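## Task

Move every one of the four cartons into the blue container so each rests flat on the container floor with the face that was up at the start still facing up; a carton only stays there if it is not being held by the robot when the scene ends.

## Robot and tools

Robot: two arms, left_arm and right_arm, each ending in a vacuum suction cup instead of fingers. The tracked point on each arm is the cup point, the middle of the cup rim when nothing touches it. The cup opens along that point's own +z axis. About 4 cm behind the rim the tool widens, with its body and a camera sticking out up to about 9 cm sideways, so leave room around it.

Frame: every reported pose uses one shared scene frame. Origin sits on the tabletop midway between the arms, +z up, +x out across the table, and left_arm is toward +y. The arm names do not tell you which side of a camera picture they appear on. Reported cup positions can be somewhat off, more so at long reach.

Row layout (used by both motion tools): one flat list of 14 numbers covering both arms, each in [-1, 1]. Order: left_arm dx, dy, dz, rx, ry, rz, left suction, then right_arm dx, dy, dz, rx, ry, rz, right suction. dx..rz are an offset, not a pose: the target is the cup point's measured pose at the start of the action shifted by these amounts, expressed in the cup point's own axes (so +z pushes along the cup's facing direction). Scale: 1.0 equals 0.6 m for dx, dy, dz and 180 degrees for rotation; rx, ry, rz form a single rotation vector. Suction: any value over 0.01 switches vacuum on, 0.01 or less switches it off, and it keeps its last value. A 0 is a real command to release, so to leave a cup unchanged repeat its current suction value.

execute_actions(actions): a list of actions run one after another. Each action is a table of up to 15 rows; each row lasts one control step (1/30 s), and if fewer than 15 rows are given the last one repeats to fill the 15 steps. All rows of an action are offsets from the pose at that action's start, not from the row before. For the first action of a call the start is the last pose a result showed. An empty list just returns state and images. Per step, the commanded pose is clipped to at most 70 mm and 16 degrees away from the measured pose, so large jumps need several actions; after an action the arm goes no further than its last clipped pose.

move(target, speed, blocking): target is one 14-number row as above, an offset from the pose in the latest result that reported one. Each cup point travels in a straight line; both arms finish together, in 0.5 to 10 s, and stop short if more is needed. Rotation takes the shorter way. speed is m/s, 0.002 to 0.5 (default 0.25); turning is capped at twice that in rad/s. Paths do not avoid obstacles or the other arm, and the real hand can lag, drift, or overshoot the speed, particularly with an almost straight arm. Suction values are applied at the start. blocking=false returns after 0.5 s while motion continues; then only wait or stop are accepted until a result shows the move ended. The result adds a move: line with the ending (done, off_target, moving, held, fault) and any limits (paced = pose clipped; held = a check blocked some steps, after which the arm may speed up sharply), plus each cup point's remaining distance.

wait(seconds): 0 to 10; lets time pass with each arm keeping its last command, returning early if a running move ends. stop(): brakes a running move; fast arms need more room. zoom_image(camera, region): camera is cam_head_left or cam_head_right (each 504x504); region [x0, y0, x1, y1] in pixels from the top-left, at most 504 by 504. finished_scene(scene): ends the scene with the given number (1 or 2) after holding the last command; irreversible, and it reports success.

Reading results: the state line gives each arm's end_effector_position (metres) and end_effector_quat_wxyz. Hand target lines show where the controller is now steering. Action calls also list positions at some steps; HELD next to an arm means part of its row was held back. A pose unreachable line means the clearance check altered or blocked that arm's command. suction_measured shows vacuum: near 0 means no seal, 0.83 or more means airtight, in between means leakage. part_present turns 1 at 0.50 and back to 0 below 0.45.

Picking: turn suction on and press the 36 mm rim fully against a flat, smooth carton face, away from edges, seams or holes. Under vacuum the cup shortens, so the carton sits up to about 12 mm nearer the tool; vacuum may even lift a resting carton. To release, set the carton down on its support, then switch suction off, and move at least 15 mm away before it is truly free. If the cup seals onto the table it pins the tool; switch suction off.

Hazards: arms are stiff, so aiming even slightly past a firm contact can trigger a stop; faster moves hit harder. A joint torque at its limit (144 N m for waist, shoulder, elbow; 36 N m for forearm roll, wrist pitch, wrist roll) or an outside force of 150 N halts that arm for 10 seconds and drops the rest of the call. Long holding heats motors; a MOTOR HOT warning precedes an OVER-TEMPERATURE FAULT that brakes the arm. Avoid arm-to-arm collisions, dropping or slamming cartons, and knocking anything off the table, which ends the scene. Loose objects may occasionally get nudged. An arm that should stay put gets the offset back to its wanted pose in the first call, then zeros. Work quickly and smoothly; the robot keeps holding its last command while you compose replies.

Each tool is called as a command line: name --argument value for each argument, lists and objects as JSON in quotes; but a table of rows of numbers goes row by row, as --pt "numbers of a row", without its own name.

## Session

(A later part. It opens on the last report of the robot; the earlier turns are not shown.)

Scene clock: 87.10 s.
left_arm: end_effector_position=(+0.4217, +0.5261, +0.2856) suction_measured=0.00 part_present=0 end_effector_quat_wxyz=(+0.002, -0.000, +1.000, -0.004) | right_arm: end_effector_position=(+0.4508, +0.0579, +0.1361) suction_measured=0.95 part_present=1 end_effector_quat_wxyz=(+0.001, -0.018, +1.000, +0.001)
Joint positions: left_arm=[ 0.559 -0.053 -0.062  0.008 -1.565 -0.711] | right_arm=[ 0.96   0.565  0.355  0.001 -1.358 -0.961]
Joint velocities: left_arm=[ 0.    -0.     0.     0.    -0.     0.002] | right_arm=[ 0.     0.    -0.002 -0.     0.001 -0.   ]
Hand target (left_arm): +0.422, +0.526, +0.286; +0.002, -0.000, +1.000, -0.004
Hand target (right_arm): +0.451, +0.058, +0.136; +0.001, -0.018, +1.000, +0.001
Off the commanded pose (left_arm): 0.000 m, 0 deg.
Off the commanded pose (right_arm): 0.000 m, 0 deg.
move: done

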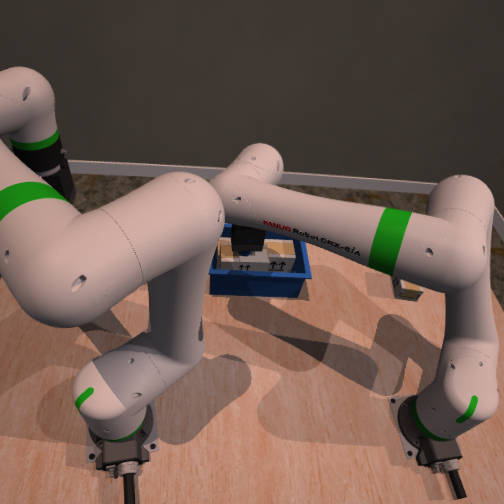

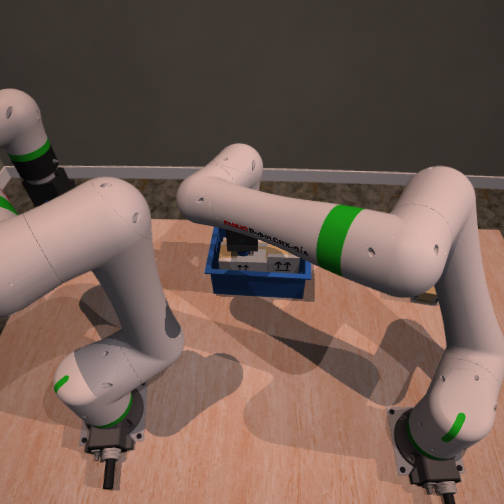

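move --target '[0,0,0,0,0,0,0, 0.01,0.005,0,0,0,0,1]' --speed 0.02

move --target '[0,0,0,0,0,0,0, 0,0,0.05,0,0,0,1]' --speed 0.02

zoom_image --camera "cam_head_left" --region '[200, 200, 320, 300]'

zoom_image --camera "cam_head_right" --region '[200, 200, 320, 300]'

Scene clock: 88.20 s.
left_arm: end_effector_position=(+0.4217, +0.5261, +0.2856) suction_measured=0.00 part_present=0 end_effector_quat_wxyz=(+0.002, -0.000, +1.000, -0.004) | right_arm: end_effector_position=(+0.4447, +0.0607, +0.1361) suction_measured=0.95 part_present=1 end_effector_quat_wxyz=(+0.001, -0.018, +1.000, +0.001)
Joint positions: left_arm=[ 0.559 -0.053 -0.062  0.008 -1.565 -0.711] | right_arm=[ 0.971  0.559  0.346  0.001 -1.355 -0.972]
Joint velocities: left_arm=[-0.001  0.    -0.     0.    -0.    -0.001] | right_arm=[ 0.    -0.    -0.001 -0.     0.002 -0.001]
Hand target (left_arm): +0.422, +0.526, +0.286; +0.002, -0.000, +1.000, -0.004
Hand target (right_arm): +0.445, +0.061, +0.136; +0.001, -0.018, +1.000, +0.001
Off the commanded pose (left_arm): 0.000 m, 0 deg.
Off the commanded pose (right_arm): 0.000 m, 0 deg.
move: done

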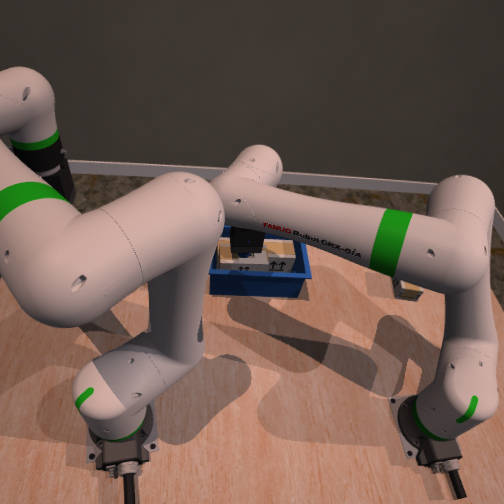

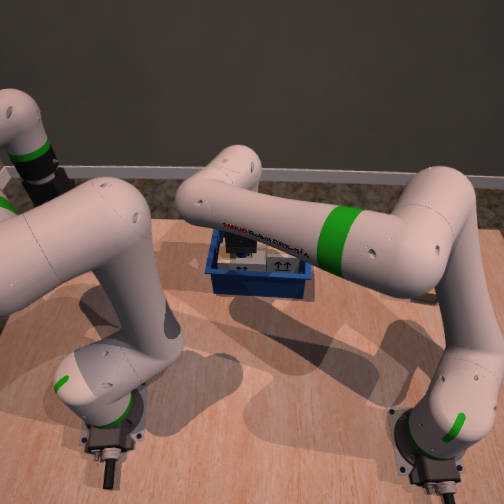

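Scene clock: 89.93 s.
left_arm: end_effector_position=(+0.4217, +0.5261, +0.2856) suction_measured=0.00 part_present=0 end_effector_quat_wxyz=(+0.002, -0.000, +1.000, -0.004) | right_arm: end_effector_position=(+0.4448, +0.0608, +0.1060) suction_measured=0.95 part_present=1 end_effector_quat_wxyz=(+0.001, -0.018, +1.000, +0.001)
Joint positions: left_arm=[ 0.559 -0.053 -0.062  0.008 -1.565 -0.711] | right_arm=[ 0.971  0.578  0.303  0.001 -1.293 -0.972]
Joint velocities: left_arm=[ 0.001  0.     0.    -0.    -0.    -0.002] | right_arm=[-0.    -0.     0.001  0.    -0.003  0.   ]
Hand target (left_arm): +0.422, +0.526, +0.286; +0.002, -0.000, +1.000, -0.004
Hand target (right_arm): +0.445, +0.061, +0.106; +0.001, -0.018, +1.000, +0.001
Off the commanded pose (left_arm): 0.000 m, 0 deg.
Off the commanded pose (right_arm): 0.000 m, 0 deg.
move: done

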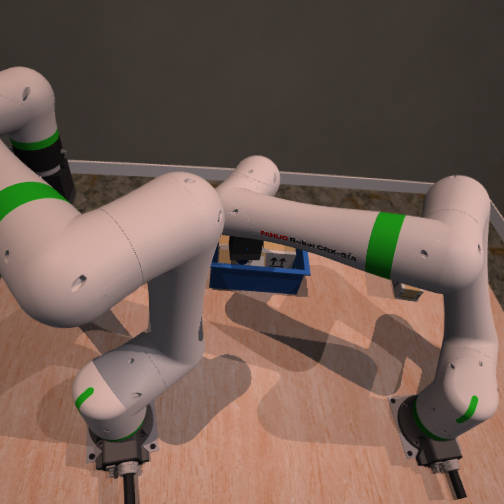

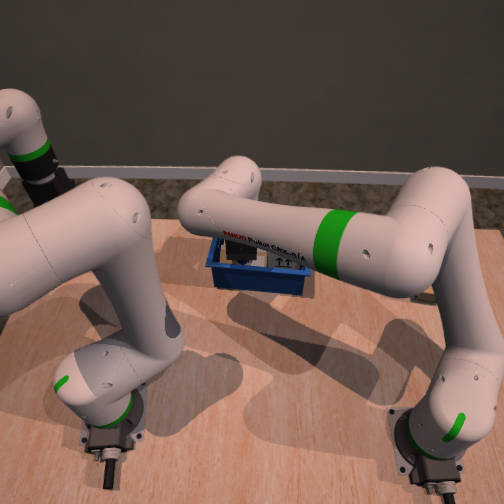

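Region (200, 200, 320, 300) of cam_head_left's 504x504 image, scaled by 4.200, with more detail than that image has.

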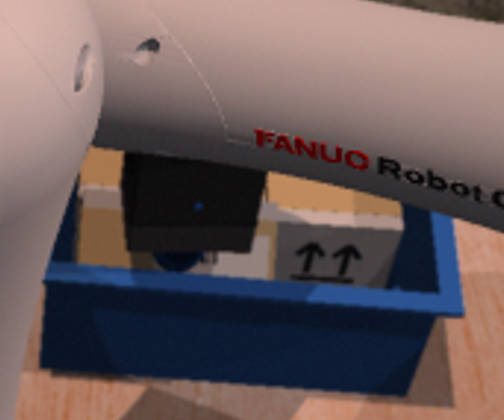

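Region (200, 200, 320, 300) of cam_head_right's 504x504 image, scaled by 4.200, with more detail than that image has.

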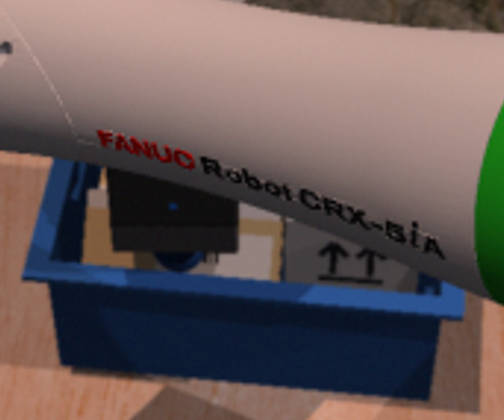

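move --target '[0,0,0,0,0,0,0, 0,0,-0.125,0,0,0,1]' --speed 0.06

zoom_image --camera "cam_head_left" --region '[200, 200, 320, 300]'

zoom_image --camera "cam_head_right" --region '[200, 200, 320, 300]'

Scene clock: 91.70 s.
left_arm: end_effector_position=(+0.4217, +0.5261, +0.2856) suction_measured=0.00 part_present=0 end_effector_quat_wxyz=(+0.002, -0.000, +1.000, -0.004) | right_arm: end_effector_position=(+0.4445, +0.0605, +0.1811) suction_measured=0.95 part_present=1 end_effector_quat_wxyz=(+0.001, -0.018, +1.000, +0.001)
Joint positions: left_arm=[ 0.559 -0.053 -0.062  0.008 -1.565 -0.711] | right_arm=[ 0.971  0.539  0.422  0.001 -1.451 -0.972]
Joint velocities: left_arm=[ 0.     0.     0.    -0.001 -0.    -0.001] | right_arm=[ 0.    -0.     0.    -0.    -0.002  0.001]
Hand target (left_arm): +0.422, +0.526, +0.286; +0.002, -0.000, +1.000, -0.004
Hand target (right_arm): +0.445, +0.060, +0.181; +0.001, -0.018, +1.000, +0.001
Off the commanded pose (left_arm): 0.000 m, 0 deg.
Off the commanded pose (right_arm): 0.000 m, 0 deg.
move: done

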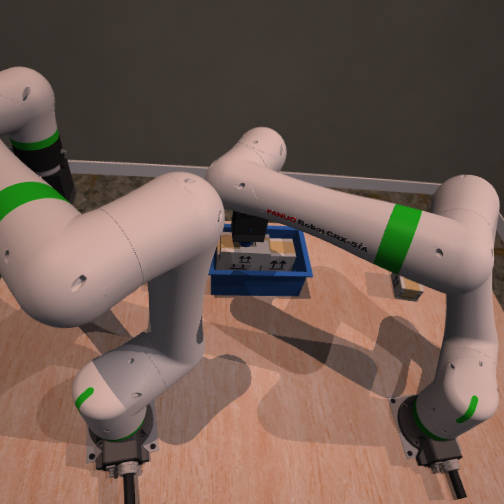

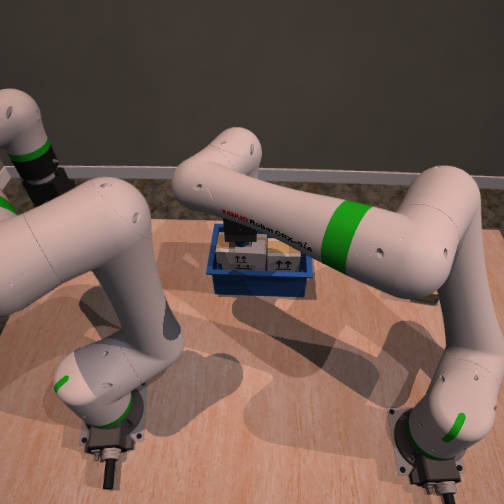

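Region (200, 200, 320, 300) of cam_head_left's 504x504 image, scaled by 4.200, with more detail than that image has.

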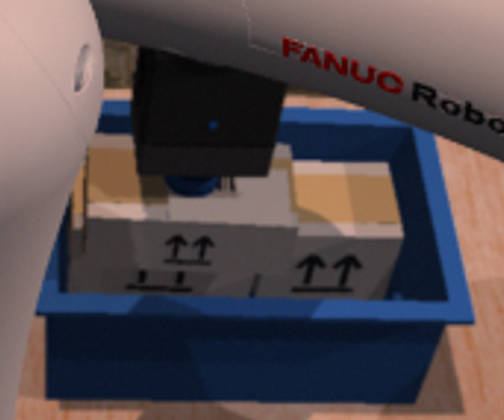

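Region (200, 200, 320, 300) of cam_head_right's 504x504 image, scaled by 4.200, with more detail than that image has.

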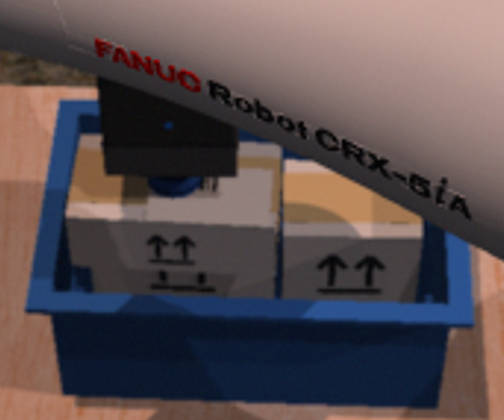

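move --target '[0,0,0,0,0,0,0, -0.009,-0.008,0.02,0,0,-0.012,1]' --speed 0.05

move --target '[0,0,0,0,0,0,0, 0.003,0,0.055,0,0,0,1]' --speed 0.04

move --target '[0,0,0,0,0,0,0, 0.003,0,0.05,0,0,0,1]' --speed 0.025

zoom_image --camera "cam_head_left" --region '[200, 200, 320, 300]'

zoom_image --camera "cam_head_right" --region '[200, 200, 320, 300]'

Scene clock: 92.70 s.
left_arm: end_effector_position=(+0.4217, +0.5261, +0.2856) suction_measured=0.00 part_present=0 end_effector_quat_wxyz=(+0.002, -0.000, +1.000, -0.004) | right_arm: end_effector_position=(+0.4501, +0.0560, +0.1691) suction_measured=0.95 part_present=1 end_effector_quat_wxyz=(+0.001, -0.037, +0.999, +0.001)
Joint positions: left_arm=[ 0.559 -0.053 -0.062  0.008 -1.565 -0.711] | right_arm=[ 0.959  0.544  0.403  0.001 -1.426 -0.923]
Joint velocities: left_arm=[-0.001 -0.001  0.001 -0.001  0.     0.001] | right_arm=[-0.    -0.    -0.    -0.     0.002 -0.   ]
Hand target (left_arm): +0.422, +0.526, +0.286; +0.002, -0.000, +1.000, -0.004
Hand target (right_arm): +0.450, +0.056, +0.169; +0.001, -0.037, +0.999, +0.001
Off the commanded pose (left_arm): 0.000 m, 0 deg.
Off the commanded pose (right_arm): 0.000 m, 0 deg.
move: done

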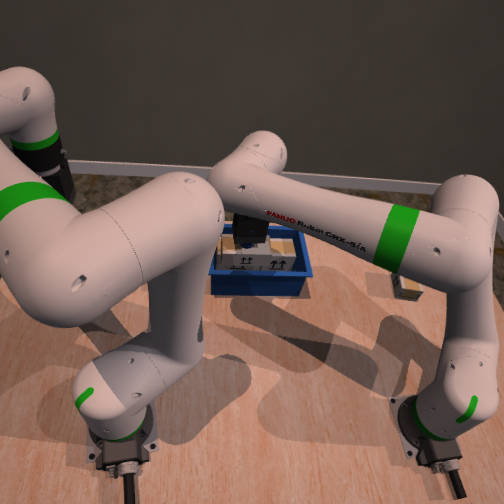

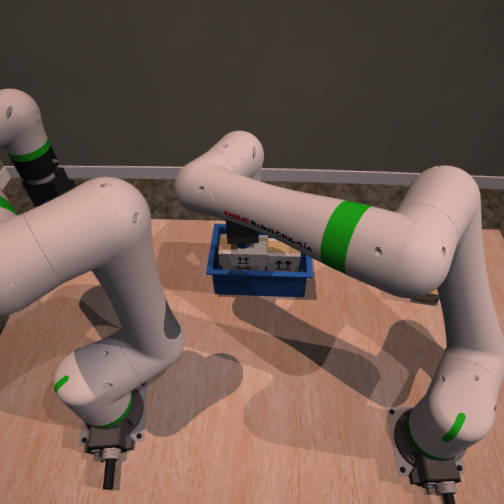

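Scene clock: 93.80 s.
left_arm: end_effector_position=(+0.4217, +0.5261, +0.2856) suction_measured=0.00 part_present=0 end_effector_quat_wxyz=(+0.002, -0.000, +1.000, -0.004) | right_arm: end_effector_position=(+0.4484, +0.0560, +0.1361) suction_measured=0.95 part_present=1 end_effector_quat_wxyz=(+0.001, -0.037, +0.999, +0.001)
Joint positions: left_arm=[ 0.559 -0.053 -0.062  0.008 -1.565 -0.711] | right_arm=[ 0.962  0.557  0.343  0.001 -1.354 -0.925]
Joint velocities: left_arm=[ 0.001 -0.     0.001 -0.    -0.     0.002] | right_arm=[ 0.     0.    -0.002  0.     0.002 -0.   ]
Hand target (left_arm): +0.422, +0.526, +0.286; +0.002, -0.000, +1.000, -0.004
Hand target (right_arm): +0.448, +0.056, +0.136; +0.001, -0.037, +0.999, +0.001
Off the commanded pose (left_arm): 0.000 m, 0 deg.
Off the commanded pose (right_arm): 0.000 m, 0 deg.
move: done

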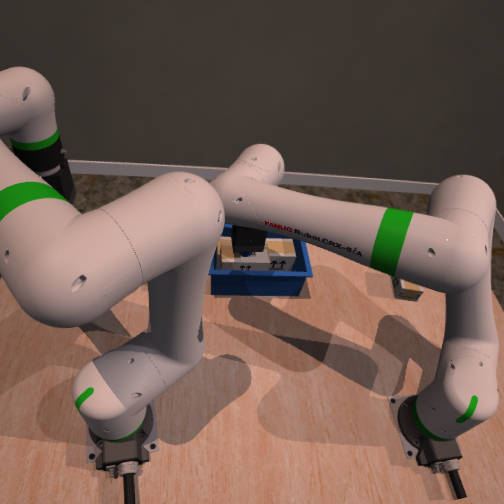

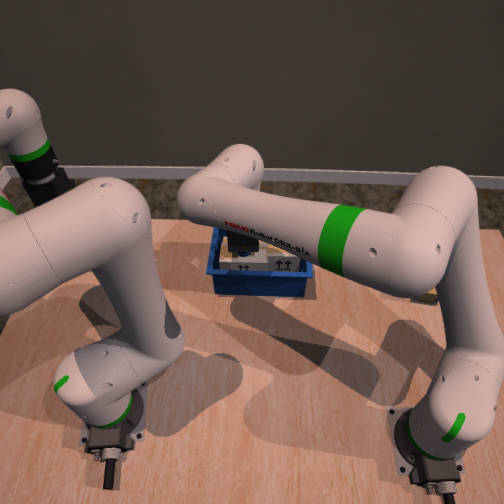

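Scene clock: 95.23 s.
left_arm: end_effector_position=(+0.4217, +0.5261, +0.2856) suction_measured=0.00 part_present=0 end_effector_quat_wxyz=(+0.002, -0.000, +1.000, -0.004) | right_arm: end_effector_position=(+0.4468, +0.0560, +0.1061) suction_measured=0.95 part_present=1 end_effector_quat_wxyz=(+0.001, -0.037, +0.999, +0.001)
Joint positions: left_arm=[ 0.559 -0.053 -0.062  0.008 -1.565 -0.711] | right_arm=[ 0.964  0.572  0.295  0.001 -1.29  -0.927]
Joint velocities: left_arm=[-0.     0.001 -0.001 -0.     0.    -0.   ] | right_arm=[ 0.     0.    -0.001  0.     0.001  0.001]
Hand target (left_arm): +0.422, +0.526, +0.286; +0.002, -0.000, +1.000, -0.004
Hand target (right_arm): +0.447, +0.056, +0.106; +0.001, -0.037, +0.999, +0.001
Off the commanded pose (left_arm): 0.000 m, 0 deg.
Off the commanded pose (right_arm): 0.000 m, 0 deg.
move: done

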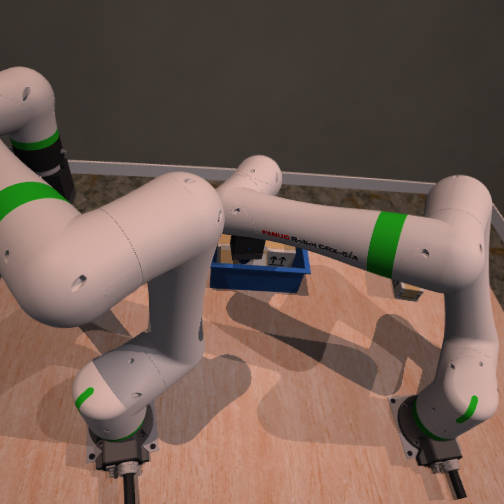

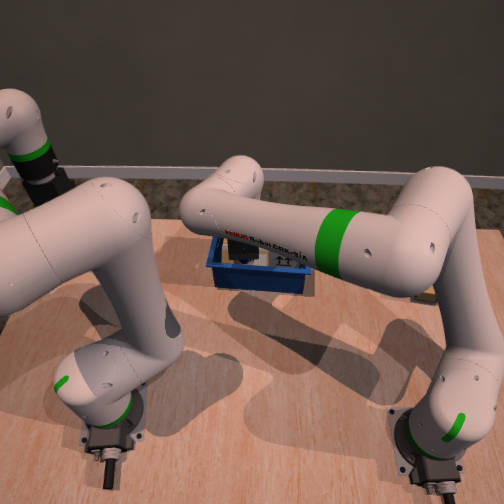

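Region (200, 200, 320, 300) of cam_head_left's 504x504 image, scaled by 4.200, with more detail than that image has.

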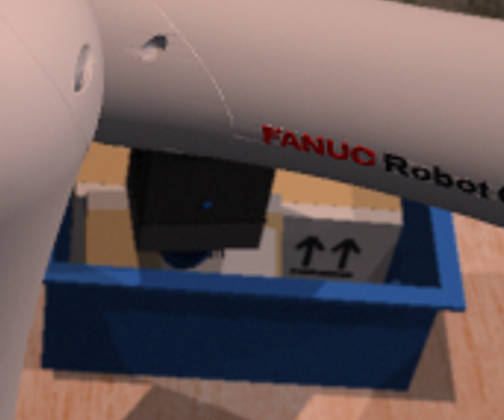

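Region (200, 200, 320, 300) of cam_head_right's 504x504 image, scaled by 4.200, with more detail than that image has.

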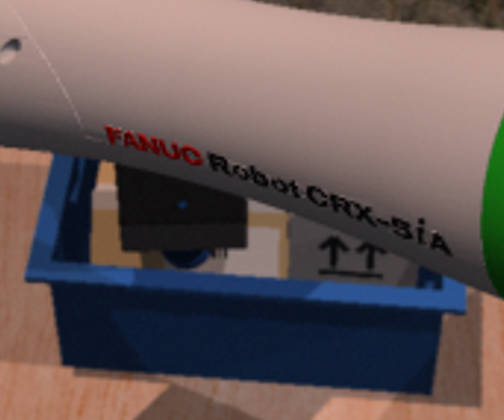

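move --target '[0,0,0,0,0,0,0, 0,0,-0.047,0,0,0,1]' --speed 0.03

move --target '[0,0,0,0,0,0,0, 0.025,0,0,0,0,0,1]' --speed 0.02

zoom_image --camera "cam_head_left" --region '[200, 200, 320, 300]'

zoom_image --camera "cam_head_right" --region '[200, 200, 320, 300]'

Scene clock: 97.90 s.
left_arm: end_effector_position=(+0.4217, +0.5261, +0.2856) suction_measured=0.00 part_present=0 end_effector_quat_wxyz=(+0.002, -0.000, +1.000, -0.004) | right_arm: end_effector_position=(+0.4467, +0.0559, +0.1343) suction_measured=0.95 part_present=1 end_effector_quat_wxyz=(+0.001, -0.037, +0.999, +0.001)
Joint positions: left_arm=[ 0.559 -0.053 -0.062  0.008 -1.565 -0.711] | right_arm=[ 0.964  0.554  0.335  0.001 -1.349 -0.927]
Joint velocities: left_arm=[-0. -0.  0.  0.  0.  0.] | right_arm=[-0.    -0.     0.001 -0.    -0.001  0.   ]
Hand target (left_arm): +0.422, +0.526, +0.286; +0.002, -0.000, +1.000, -0.004
Hand target (right_arm): +0.447, +0.056, +0.134; +0.001, -0.037, +0.999, +0.001
Off the commanded pose (left_arm): 0.000 m, 0 deg.
Off the commanded pose (right_arm): 0.000 m, 0 deg.
move: done

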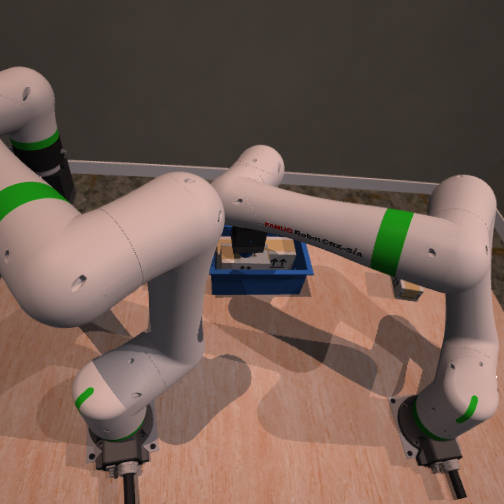

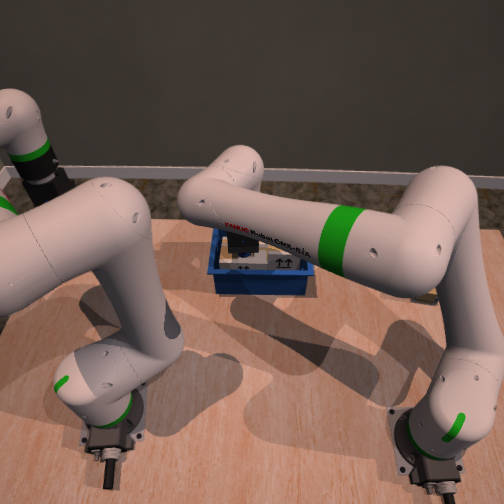

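Scene clock: 98.87 s.
left_arm: end_effector_position=(+0.4217, +0.5261, +0.2856) suction_measured=0.00 part_present=0 end_effector_quat_wxyz=(+0.002, -0.000, +1.000, -0.004) | right_arm: end_effector_position=(+0.4317, +0.0548, +0.1343) suction_measured=0.95 part_present=1 end_effector_quat_wxyz=(+0.001, -0.037, +0.999, +0.001)
Joint positions: left_arm=[ 0.559 -0.053 -0.062  0.008 -1.565 -0.711] | right_arm=[ 0.983  0.526  0.292  0.001 -1.334 -0.946]
Joint velocities: left_arm=[ 0.001 -0.002  0.     0.    -0.     0.002] | right_arm=[ 0.    -0.    -0.    -0.    -0.001 -0.001]
Hand target (left_arm): +0.422, +0.526, +0.286; +0.002, -0.000, +1.000, -0.004
Hand target (right_arm): +0.432, +0.055, +0.134; +0.001, -0.037, +0.999, +0.001
Off the commanded pose (left_arm): 0.000 m, 0 deg.
Off the commanded pose (right_arm): 0.000 m, 0 deg.
move: done

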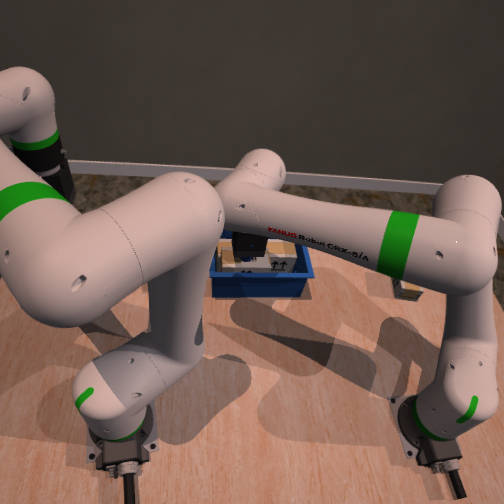

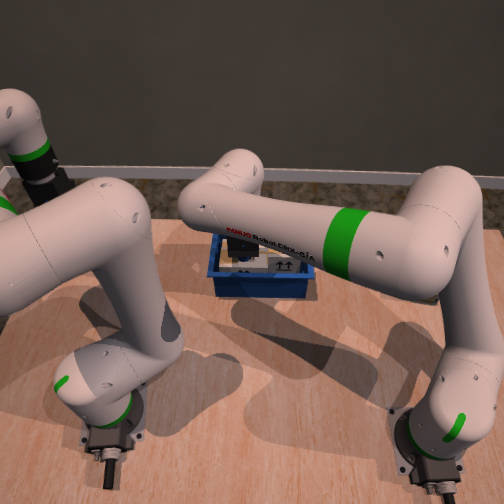

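Region (200, 200, 320, 300) of cam_head_left's 504x504 image, scaled by 4.200, with more detail than that image has.

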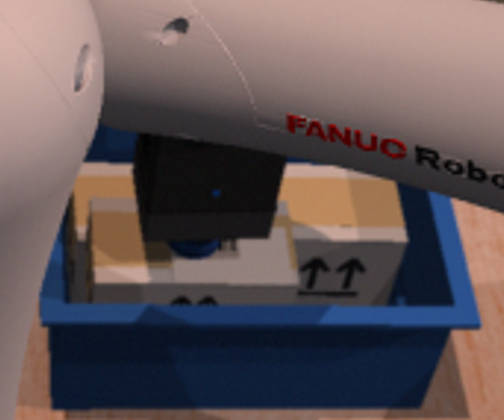

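Region (200, 200, 320, 300) of cam_head_right's 504x504 image, scaled by 4.200, with more detail than that image has.

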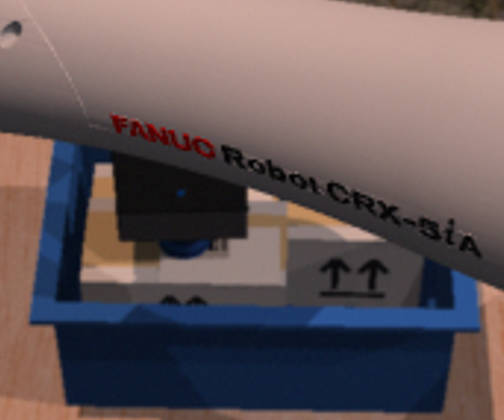

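Against the front wall now. Descend slightly backed off.

move --target '[0,0,0,0,0,0,0, -0.004,0,0.06,0,0,0,1]' --speed 0.025

zoom_image --camera "cam_head_left" --region '[200, 200, 320, 300]'

zoom_image --camera "cam_head_right" --region '[200, 200, 320, 300]'

Scene clock: 100.77 s.
left_arm: end_effector_position=(+0.4217, +0.5261, +0.2856) suction_measured=0.00 part_present=0 end_effector_quat_wxyz=(+0.002, -0.000, +1.000, -0.004) | right_arm: end_effector_position=(+0.4342, +0.0551, +0.0983) suction_measured=0.95 part_present=1 end_effector_quat_wxyz=(+0.001, -0.037, +0.999, +0.001)
Joint positions: left_arm=[ 0.559 -0.053 -0.062  0.008 -1.565 -0.711] | right_arm=[ 0.98   0.555  0.25   0.001 -1.262 -0.943]
Joint velocities: left_arm=[ 0.001  0.001  0.    -0.001 -0.     0.002] | right_arm=[-0.     0.    -0.001 -0.     0.002 -0.   ]
Hand target (left_arm): +0.422, +0.526, +0.286; +0.002, -0.000, +1.000, -0.004
Hand target (right_arm): +0.434, +0.055, +0.098; +0.001, -0.037, +0.999, +0.001
Off the commanded pose (left_arm): 0.000 m, 0 deg.
Off the commanded pose (right_arm): 0.000 m, 0 deg.
move: done

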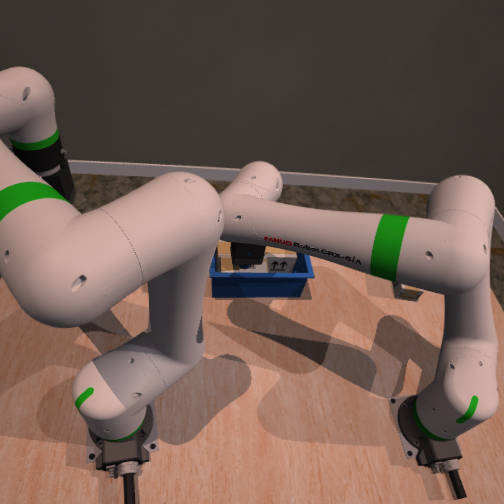

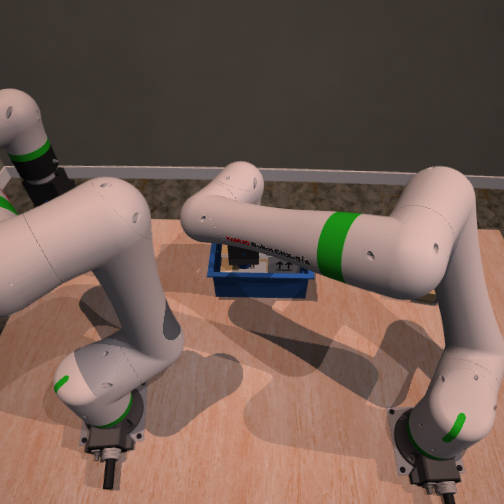

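Region (200, 200, 320, 300) of cam_head_left's 504x504 image, scaled by 4.200, with more detail than that image has.

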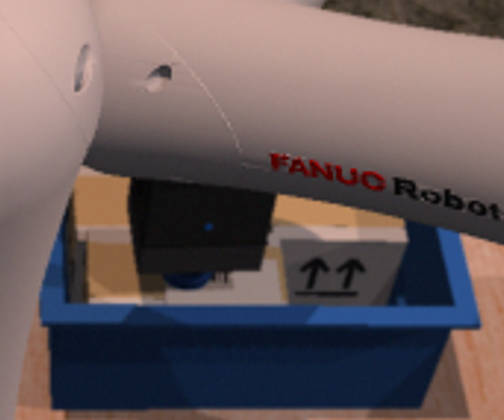

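Region (200, 200, 320, 300) of cam_head_right's 504x504 image, scaled by 4.200, with more detail than that image has.

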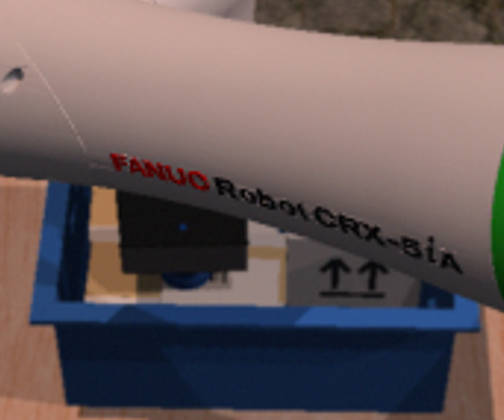

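move --target '[0,0,0,0,0,0,0, -0.033,-0.005,0.015,0,0,0,1]' --speed 0.02

move --target '[0,0,0,0,0,0,0, 0.004,0,0.03,0,0,0,1]' --speed 0.02

zoom_image --camera "cam_head_left" --region '[200, 200, 320, 300]'

Scene clock: 102.40 s.
left_arm: end_effector_position=(+0.4217, +0.5261, +0.2856) suction_measured=0.00 part_present=0 end_effector_quat_wxyz=(+0.002, -0.000, +1.000, -0.004) | right_arm: end_effector_position=(+0.4542, +0.0536, +0.0893) suction_measured=0.95 part_present=1 end_effector_quat_wxyz=(+0.001, -0.037, +0.999, +0.001)
Joint positions: left_arm=[ 0.559 -0.053 -0.062  0.008 -1.565 -0.711] | right_arm=[ 0.952  0.593  0.287  0.001 -1.261 -0.915]
Joint velocities: left_arm=[-0. -0.  0. -0. -0. -0.] | right_arm=[-0.     0.     0.001 -0.     0.001 -0.   ]
Hand target (left_arm): +0.422, +0.526, +0.286; +0.002, -0.000, +1.000, -0.004
Hand target (right_arm): +0.454, +0.054, +0.089; +0.001, -0.037, +0.999, +0.001
Off the commanded pose (left_arm): 0.000 m, 0 deg.
Off the commanded pose (right_arm): 0.000 m, 0 deg.
move: done

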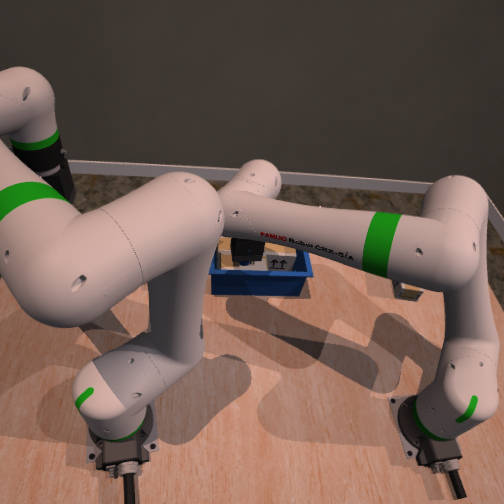

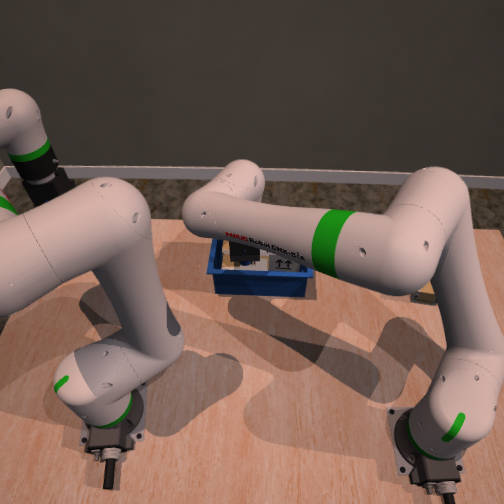

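Scene clock: 103.53 s.
left_arm: end_effector_position=(+0.4217, +0.5261, +0.2856) suction_measured=0.00 part_present=0 end_effector_quat_wxyz=(+0.002, -0.000, +1.000, -0.004) | right_arm: end_effector_position=(+0.4519, +0.0535, +0.0713) suction_measured=0.95 part_present=1 end_effector_quat_wxyz=(+0.001, -0.037, +0.999, +0.001)
Joint positions: left_arm=[ 0.559 -0.053 -0.062  0.008 -1.565 -0.711] | right_arm=[ 0.955  0.604  0.259  0.001 -1.223 -0.918]
Joint velocities: left_arm=[ 0.001 -0.001  0.    -0.    -0.     0.001] | right_arm=[ 0.     0.    -0.001  0.     0.001  0.001]
Hand target (left_arm): +0.422, +0.526, +0.286; +0.002, -0.000, +1.000, -0.004
Hand target (right_arm): +0.452, +0.054, +0.071; +0.001, -0.037, +0.999, +0.001
Off the commanded pose (left_arm): 0.000 m, 0 deg.
Off the commanded pose (right_arm): 0.000 m, 0 deg.
move: done

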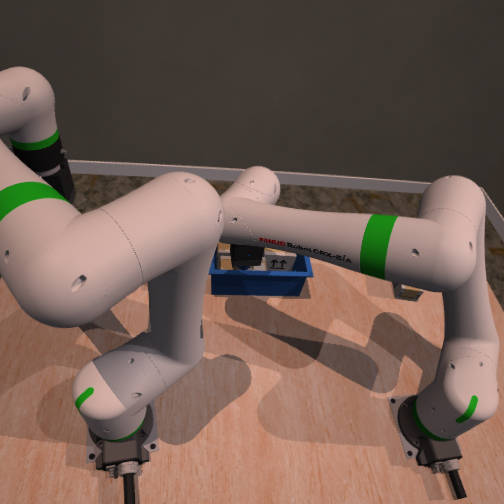

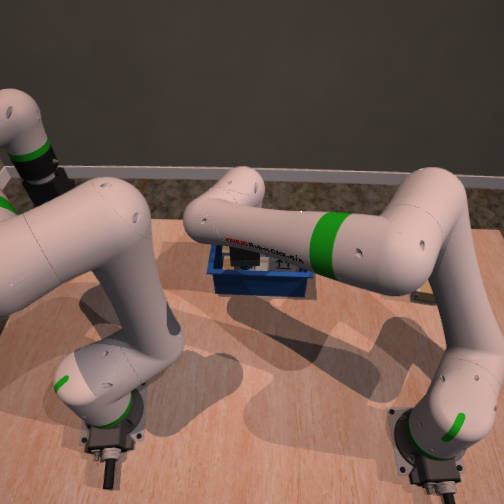

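Region (200, 200, 320, 300) of cam_head_left's 504x504 image, scaled by 4.200, with more detail than that image has.

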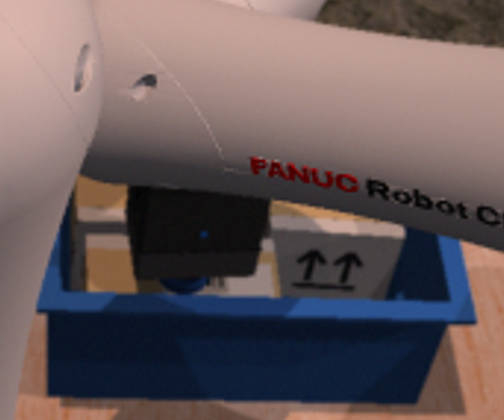

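move --target '[0,0,0,0,0,0,0, 0,0,0.024,0,0,0,1]' --speed 0.01

execute_actions --actions '[[[0,0,0,0,0,0,0,0,0,0,0,0,0,0]]]'

move --target '[0,0,0,0,0,0,0, 0,0,-0.17,0,0,0.0235,0]' --speed 0.2

move --target '[0,0,0,0,0,0,0, -0.005,-0.905,0.03,0,0,-0.478,0]' --speed 0.4

move --target '[0,0,0,0,0,0,0, 0,0,0.1,0,0,0,0]' --speed 0.2

zoom_image --camera "cam_head_left" --region '[200, 200, 460, 320]'

zoom_image --camera "cam_head_right" --region '[200, 200, 460, 320]'

Scene clock: 105.73 s.
left_arm: end_effector_position=(+0.4217, +0.5261, +0.2856) suction_measured=0.00 part_present=0 end_effector_quat_wxyz=(+0.002, -0.000, +1.000, -0.004) | right_arm: end_effector_position=(+0.4519, +0.0536, +0.0569) suction_measured=0.95 part_present=1 end_effector_quat_wxyz=(+0.001, -0.037, +0.999, +0.001)
Joint positions: left_arm=[ 0.559 -0.053 -0.062  0.008 -1.565 -0.711] | right_arm=[ 0.955  0.617  0.244  0.001 -1.194 -0.918]
Joint velocities: left_arm=[ 0.001 -0.001 -0.001 -0.    -0.     0.   ] | right_arm=[ 0.     0.     0.    -0.    -0.001 -0.   ]
Hand target (left_arm): +0.422, +0.526, +0.286; +0.002, -0.000, +1.000, -0.004
Hand target (right_arm): +0.452, +0.054, +0.057; +0.001, -0.037, +0.999, +0.001
Off the commanded pose (left_arm): 0.000 m, 0 deg.
Off the commanded pose (right_arm): 0.000 m, 0 deg.
move: done

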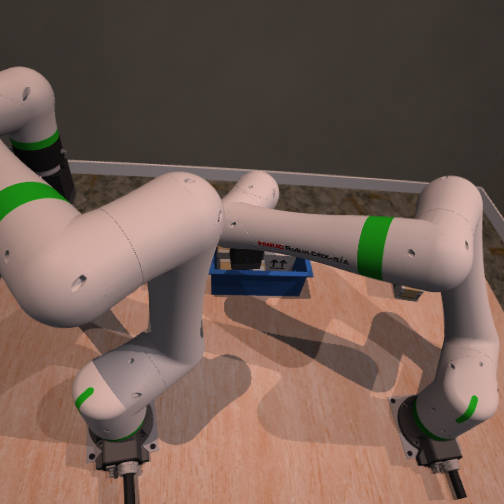

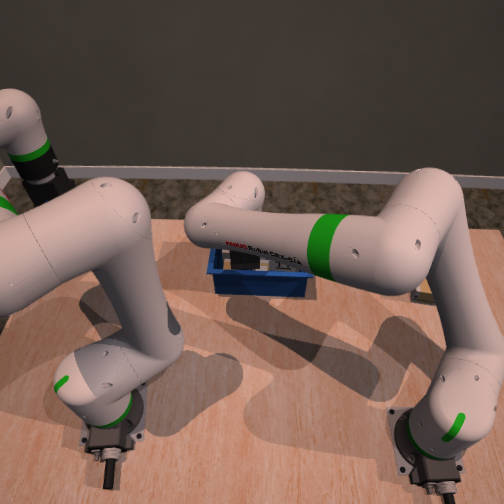

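Scene clock: 106.23 s.
left_arm: end_effector_position=(+0.4217, +0.5261, +0.2856) suction_measured=0.00 part_present=0 end_effector_quat_wxyz=(+0.002, -0.000, +1.000, -0.004) | right_arm: end_effector_position=(+0.4520, +0.0536, +0.0569) suction_measured=0.00 part_present=0 end_effector_quat_wxyz=(+0.001, -0.037, +0.999, +0.001)
Joint positions: left_arm=[ 0.559 -0.053 -0.062  0.008 -1.565 -0.711] | right_arm=[ 0.955  0.617  0.244  0.001 -1.194 -0.918]
Joint velocities: left_arm=[ 0.     0.001  0.     0.    -0.     0.001] | right_arm=[-0.     0.     0.002 -0.    -0.001  0.   ]
Hand target (left_arm): +0.422, +0.526, +0.286; +0.002, -0.000, +1.000, -0.004
Hand target (right_arm): +0.452, +0.054, +0.057; +0.001, -0.037, +0.999, +0.001
Off the commanded pose (left_arm): 0.000 m, 0 deg.
Off the commanded pose (right_arm): 0.000 m, 0 deg.
Step readings (end_effector_position):
0: left_arm (+0.4217, +0.5261, +0.2856) | right_arm (+0.4519, +0.0536, +0.0569)
1: left_arm (+0.4217, +0.5261, +0.2856) | right_arm (+0.4519, +0.0536, +0.0569)
2: left_arm (+0.4217, +0.5261, +0.2856) | right_arm (+0.4520, +0.0536, +0.0569)
4: left_arm (+0.4217, +0.5261, +0.2856) | right_arm (+0.4520, +0.0536, +0.0569)
8: left_arm (+0.4217, +0.5261, +0.2856) | right_arm (+0.4520, +0.0536, +0.0569)
15: end_effector_position above

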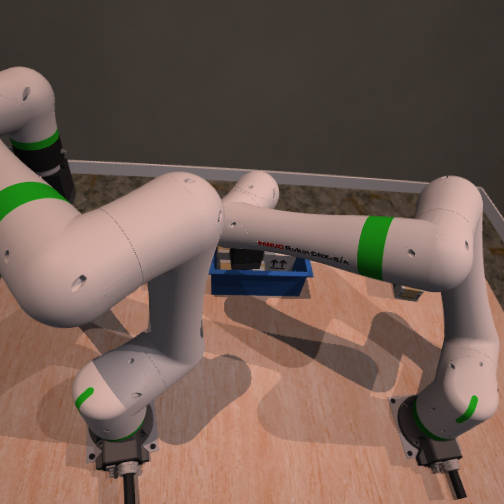

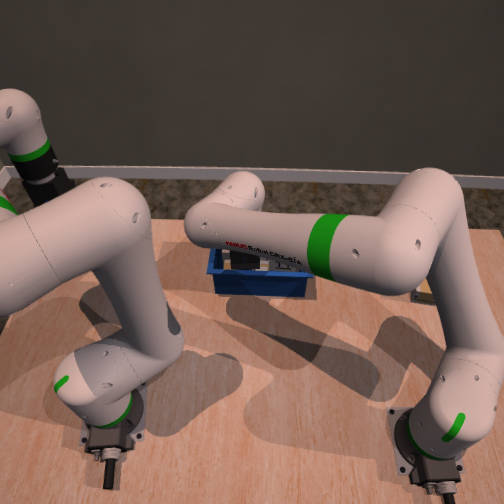

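Scene clock: 107.13 s.
left_arm: end_effector_position=(+0.4217, +0.5261, +0.2856) suction_measured=0.00 part_present=0 end_effector_quat_wxyz=(+0.002, -0.000, +1.000, -0.004) | right_arm: end_effector_position=(+0.4517, +0.0531, +0.1591) suction_measured=0.00 part_present=0 end_effector_quat_wxyz=(+0.002, -0.000, +1.000, +0.001)
Joint positions: left_arm=[ 0.559 -0.053 -0.062  0.008 -1.565 -0.711] | right_arm=[ 0.955  0.546  0.381  0.001 -1.403 -0.992]
Joint velocities: left_arm=[ 0.001  0.001  0.    -0.     0.     0.001] | right_arm=[ 0.     0.001 -0.    -0.    -0.     0.001]
Hand target (left_arm): +0.422, +0.526, +0.286; +0.002, -0.000, +1.000, -0.004
Hand target (right_arm): +0.452, +0.053, +0.159; +0.001, -0.000, +1.000, +0.001
Off the commanded pose (left_arm): 0.000 m, 0 deg.
Off the commanded pose (right_arm): 0.000 m, 0 deg.
move: done

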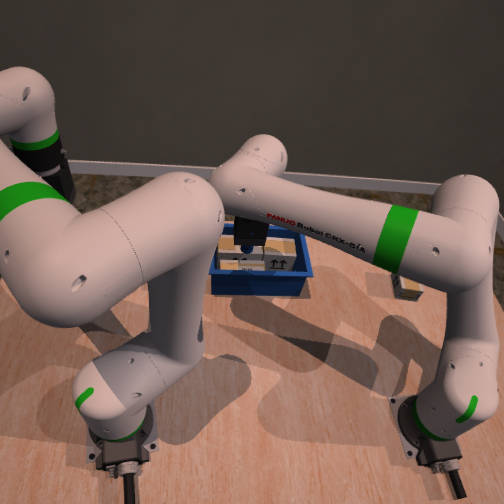

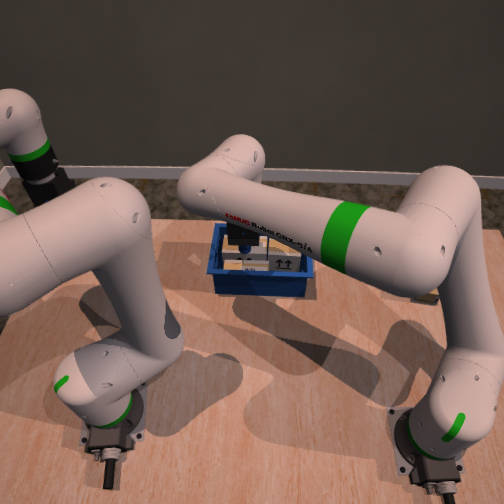

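Scene clock: 109.60 s.
left_arm: end_effector_position=(+0.4217, +0.5261, +0.2856) suction_measured=0.00 part_present=0 end_effector_quat_wxyz=(+0.002, -0.000, +1.000, -0.004) | right_arm: end_effector_position=(+0.4558, -0.4903, +0.1405) suction_measured=0.00 part_present=0 end_effector_quat_wxyz=(+0.001, -0.682, +0.731, -0.001)
Joint positions: left_arm=[ 0.559 -0.053 -0.062  0.008 -1.565 -0.711] | right_arm=[ 0.072  0.11  -0.237  0.    -1.22   1.393]
Joint velocities: left_arm=[ 0.     0.001 -0.001  0.    -0.    -0.002] | right_arm=[-0.001  0.     0.003 -0.    -0.001  0.002]
Hand target (left_arm): +0.422, +0.526, +0.286; +0.002, -0.000, +1.000, -0.004
Hand target (right_arm): +0.456, -0.490, +0.140; -0.001, +0.682, -0.731, +0.001
Off the commanded pose (left_arm): 0.000 m, 0 deg.
Off the commanded pose (right_arm): 0.001 m, 0 deg.
move: done

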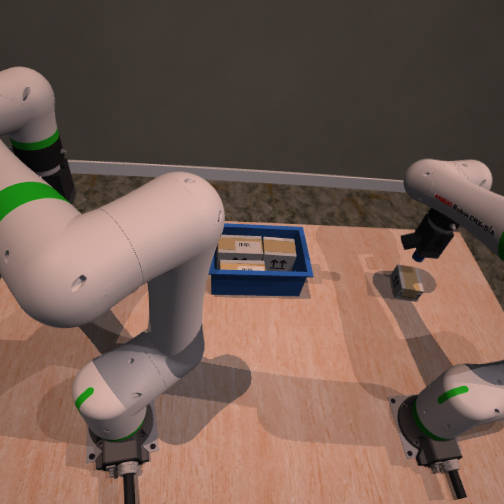

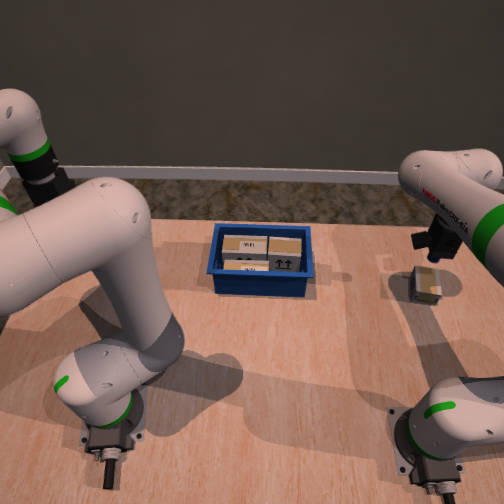

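Scene clock: 110.37 s.
left_arm: end_effector_position=(+0.4217, +0.5261, +0.2856) suction_measured=0.00 part_present=0 end_effector_quat_wxyz=(+0.002, -0.000, +1.000, -0.004) | right_arm: end_effector_position=(+0.4561, -0.4901, +0.0804) suction_measured=0.00 part_present=0 end_effector_quat_wxyz=(+0.002, -0.682, +0.731, -0.001)
Joint positions: left_arm=[ 0.559 -0.053 -0.062  0.008 -1.565 -0.711] | right_arm=[ 0.072  0.173 -0.318  0.    -1.077  1.393]
Joint velocities: left_arm=[-0.     0.002 -0.    -0.    -0.     0.001] | right_arm=[ 0.     0.001  0.001 -0.    -0.     0.001]
Hand target (left_arm): +0.422, +0.526, +0.286; +0.002, -0.000, +1.000, -0.004
Hand target (right_arm): +0.456, -0.490, +0.080; -0.001, +0.683, -0.731, +0.001
Off the commanded pose (left_arm): 0.000 m, 0 deg.
Off the commanded pose (right_arm): 0.000 m, 0 deg.
move: done

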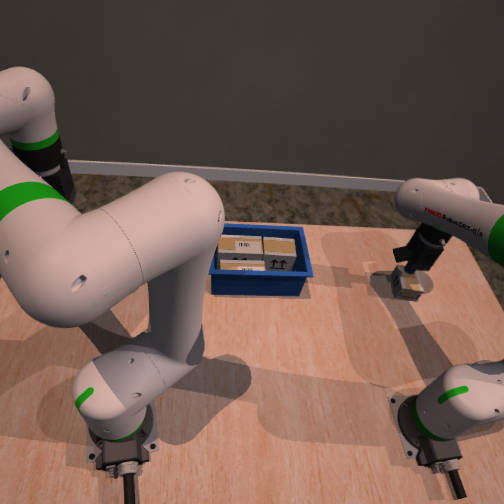

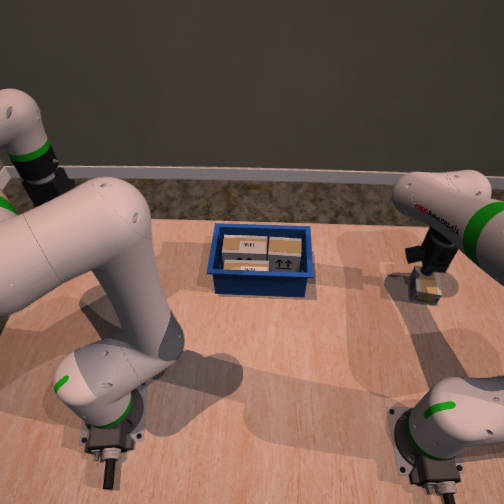

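Region (200, 200, 460, 320) of cam_head_left's 504x504 image, scaled by 1.938, with more detail than that image has; it fills the top 233 rows of this view, and the rest is white.

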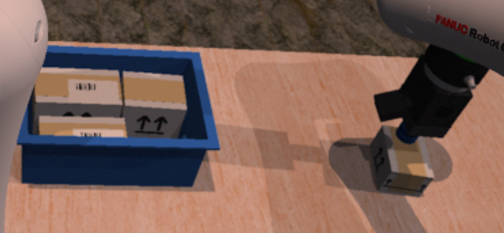

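Region (200, 200, 460, 320) of cam_head_right's 504x504 image, scaled by 1.938, with more detail than that image has; it fills the top 233 rows of this view, and the rest is white.

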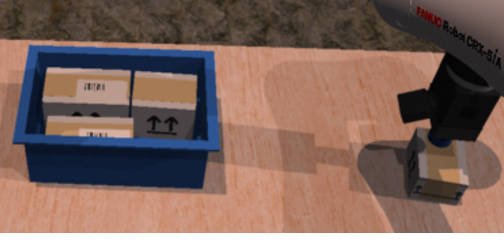

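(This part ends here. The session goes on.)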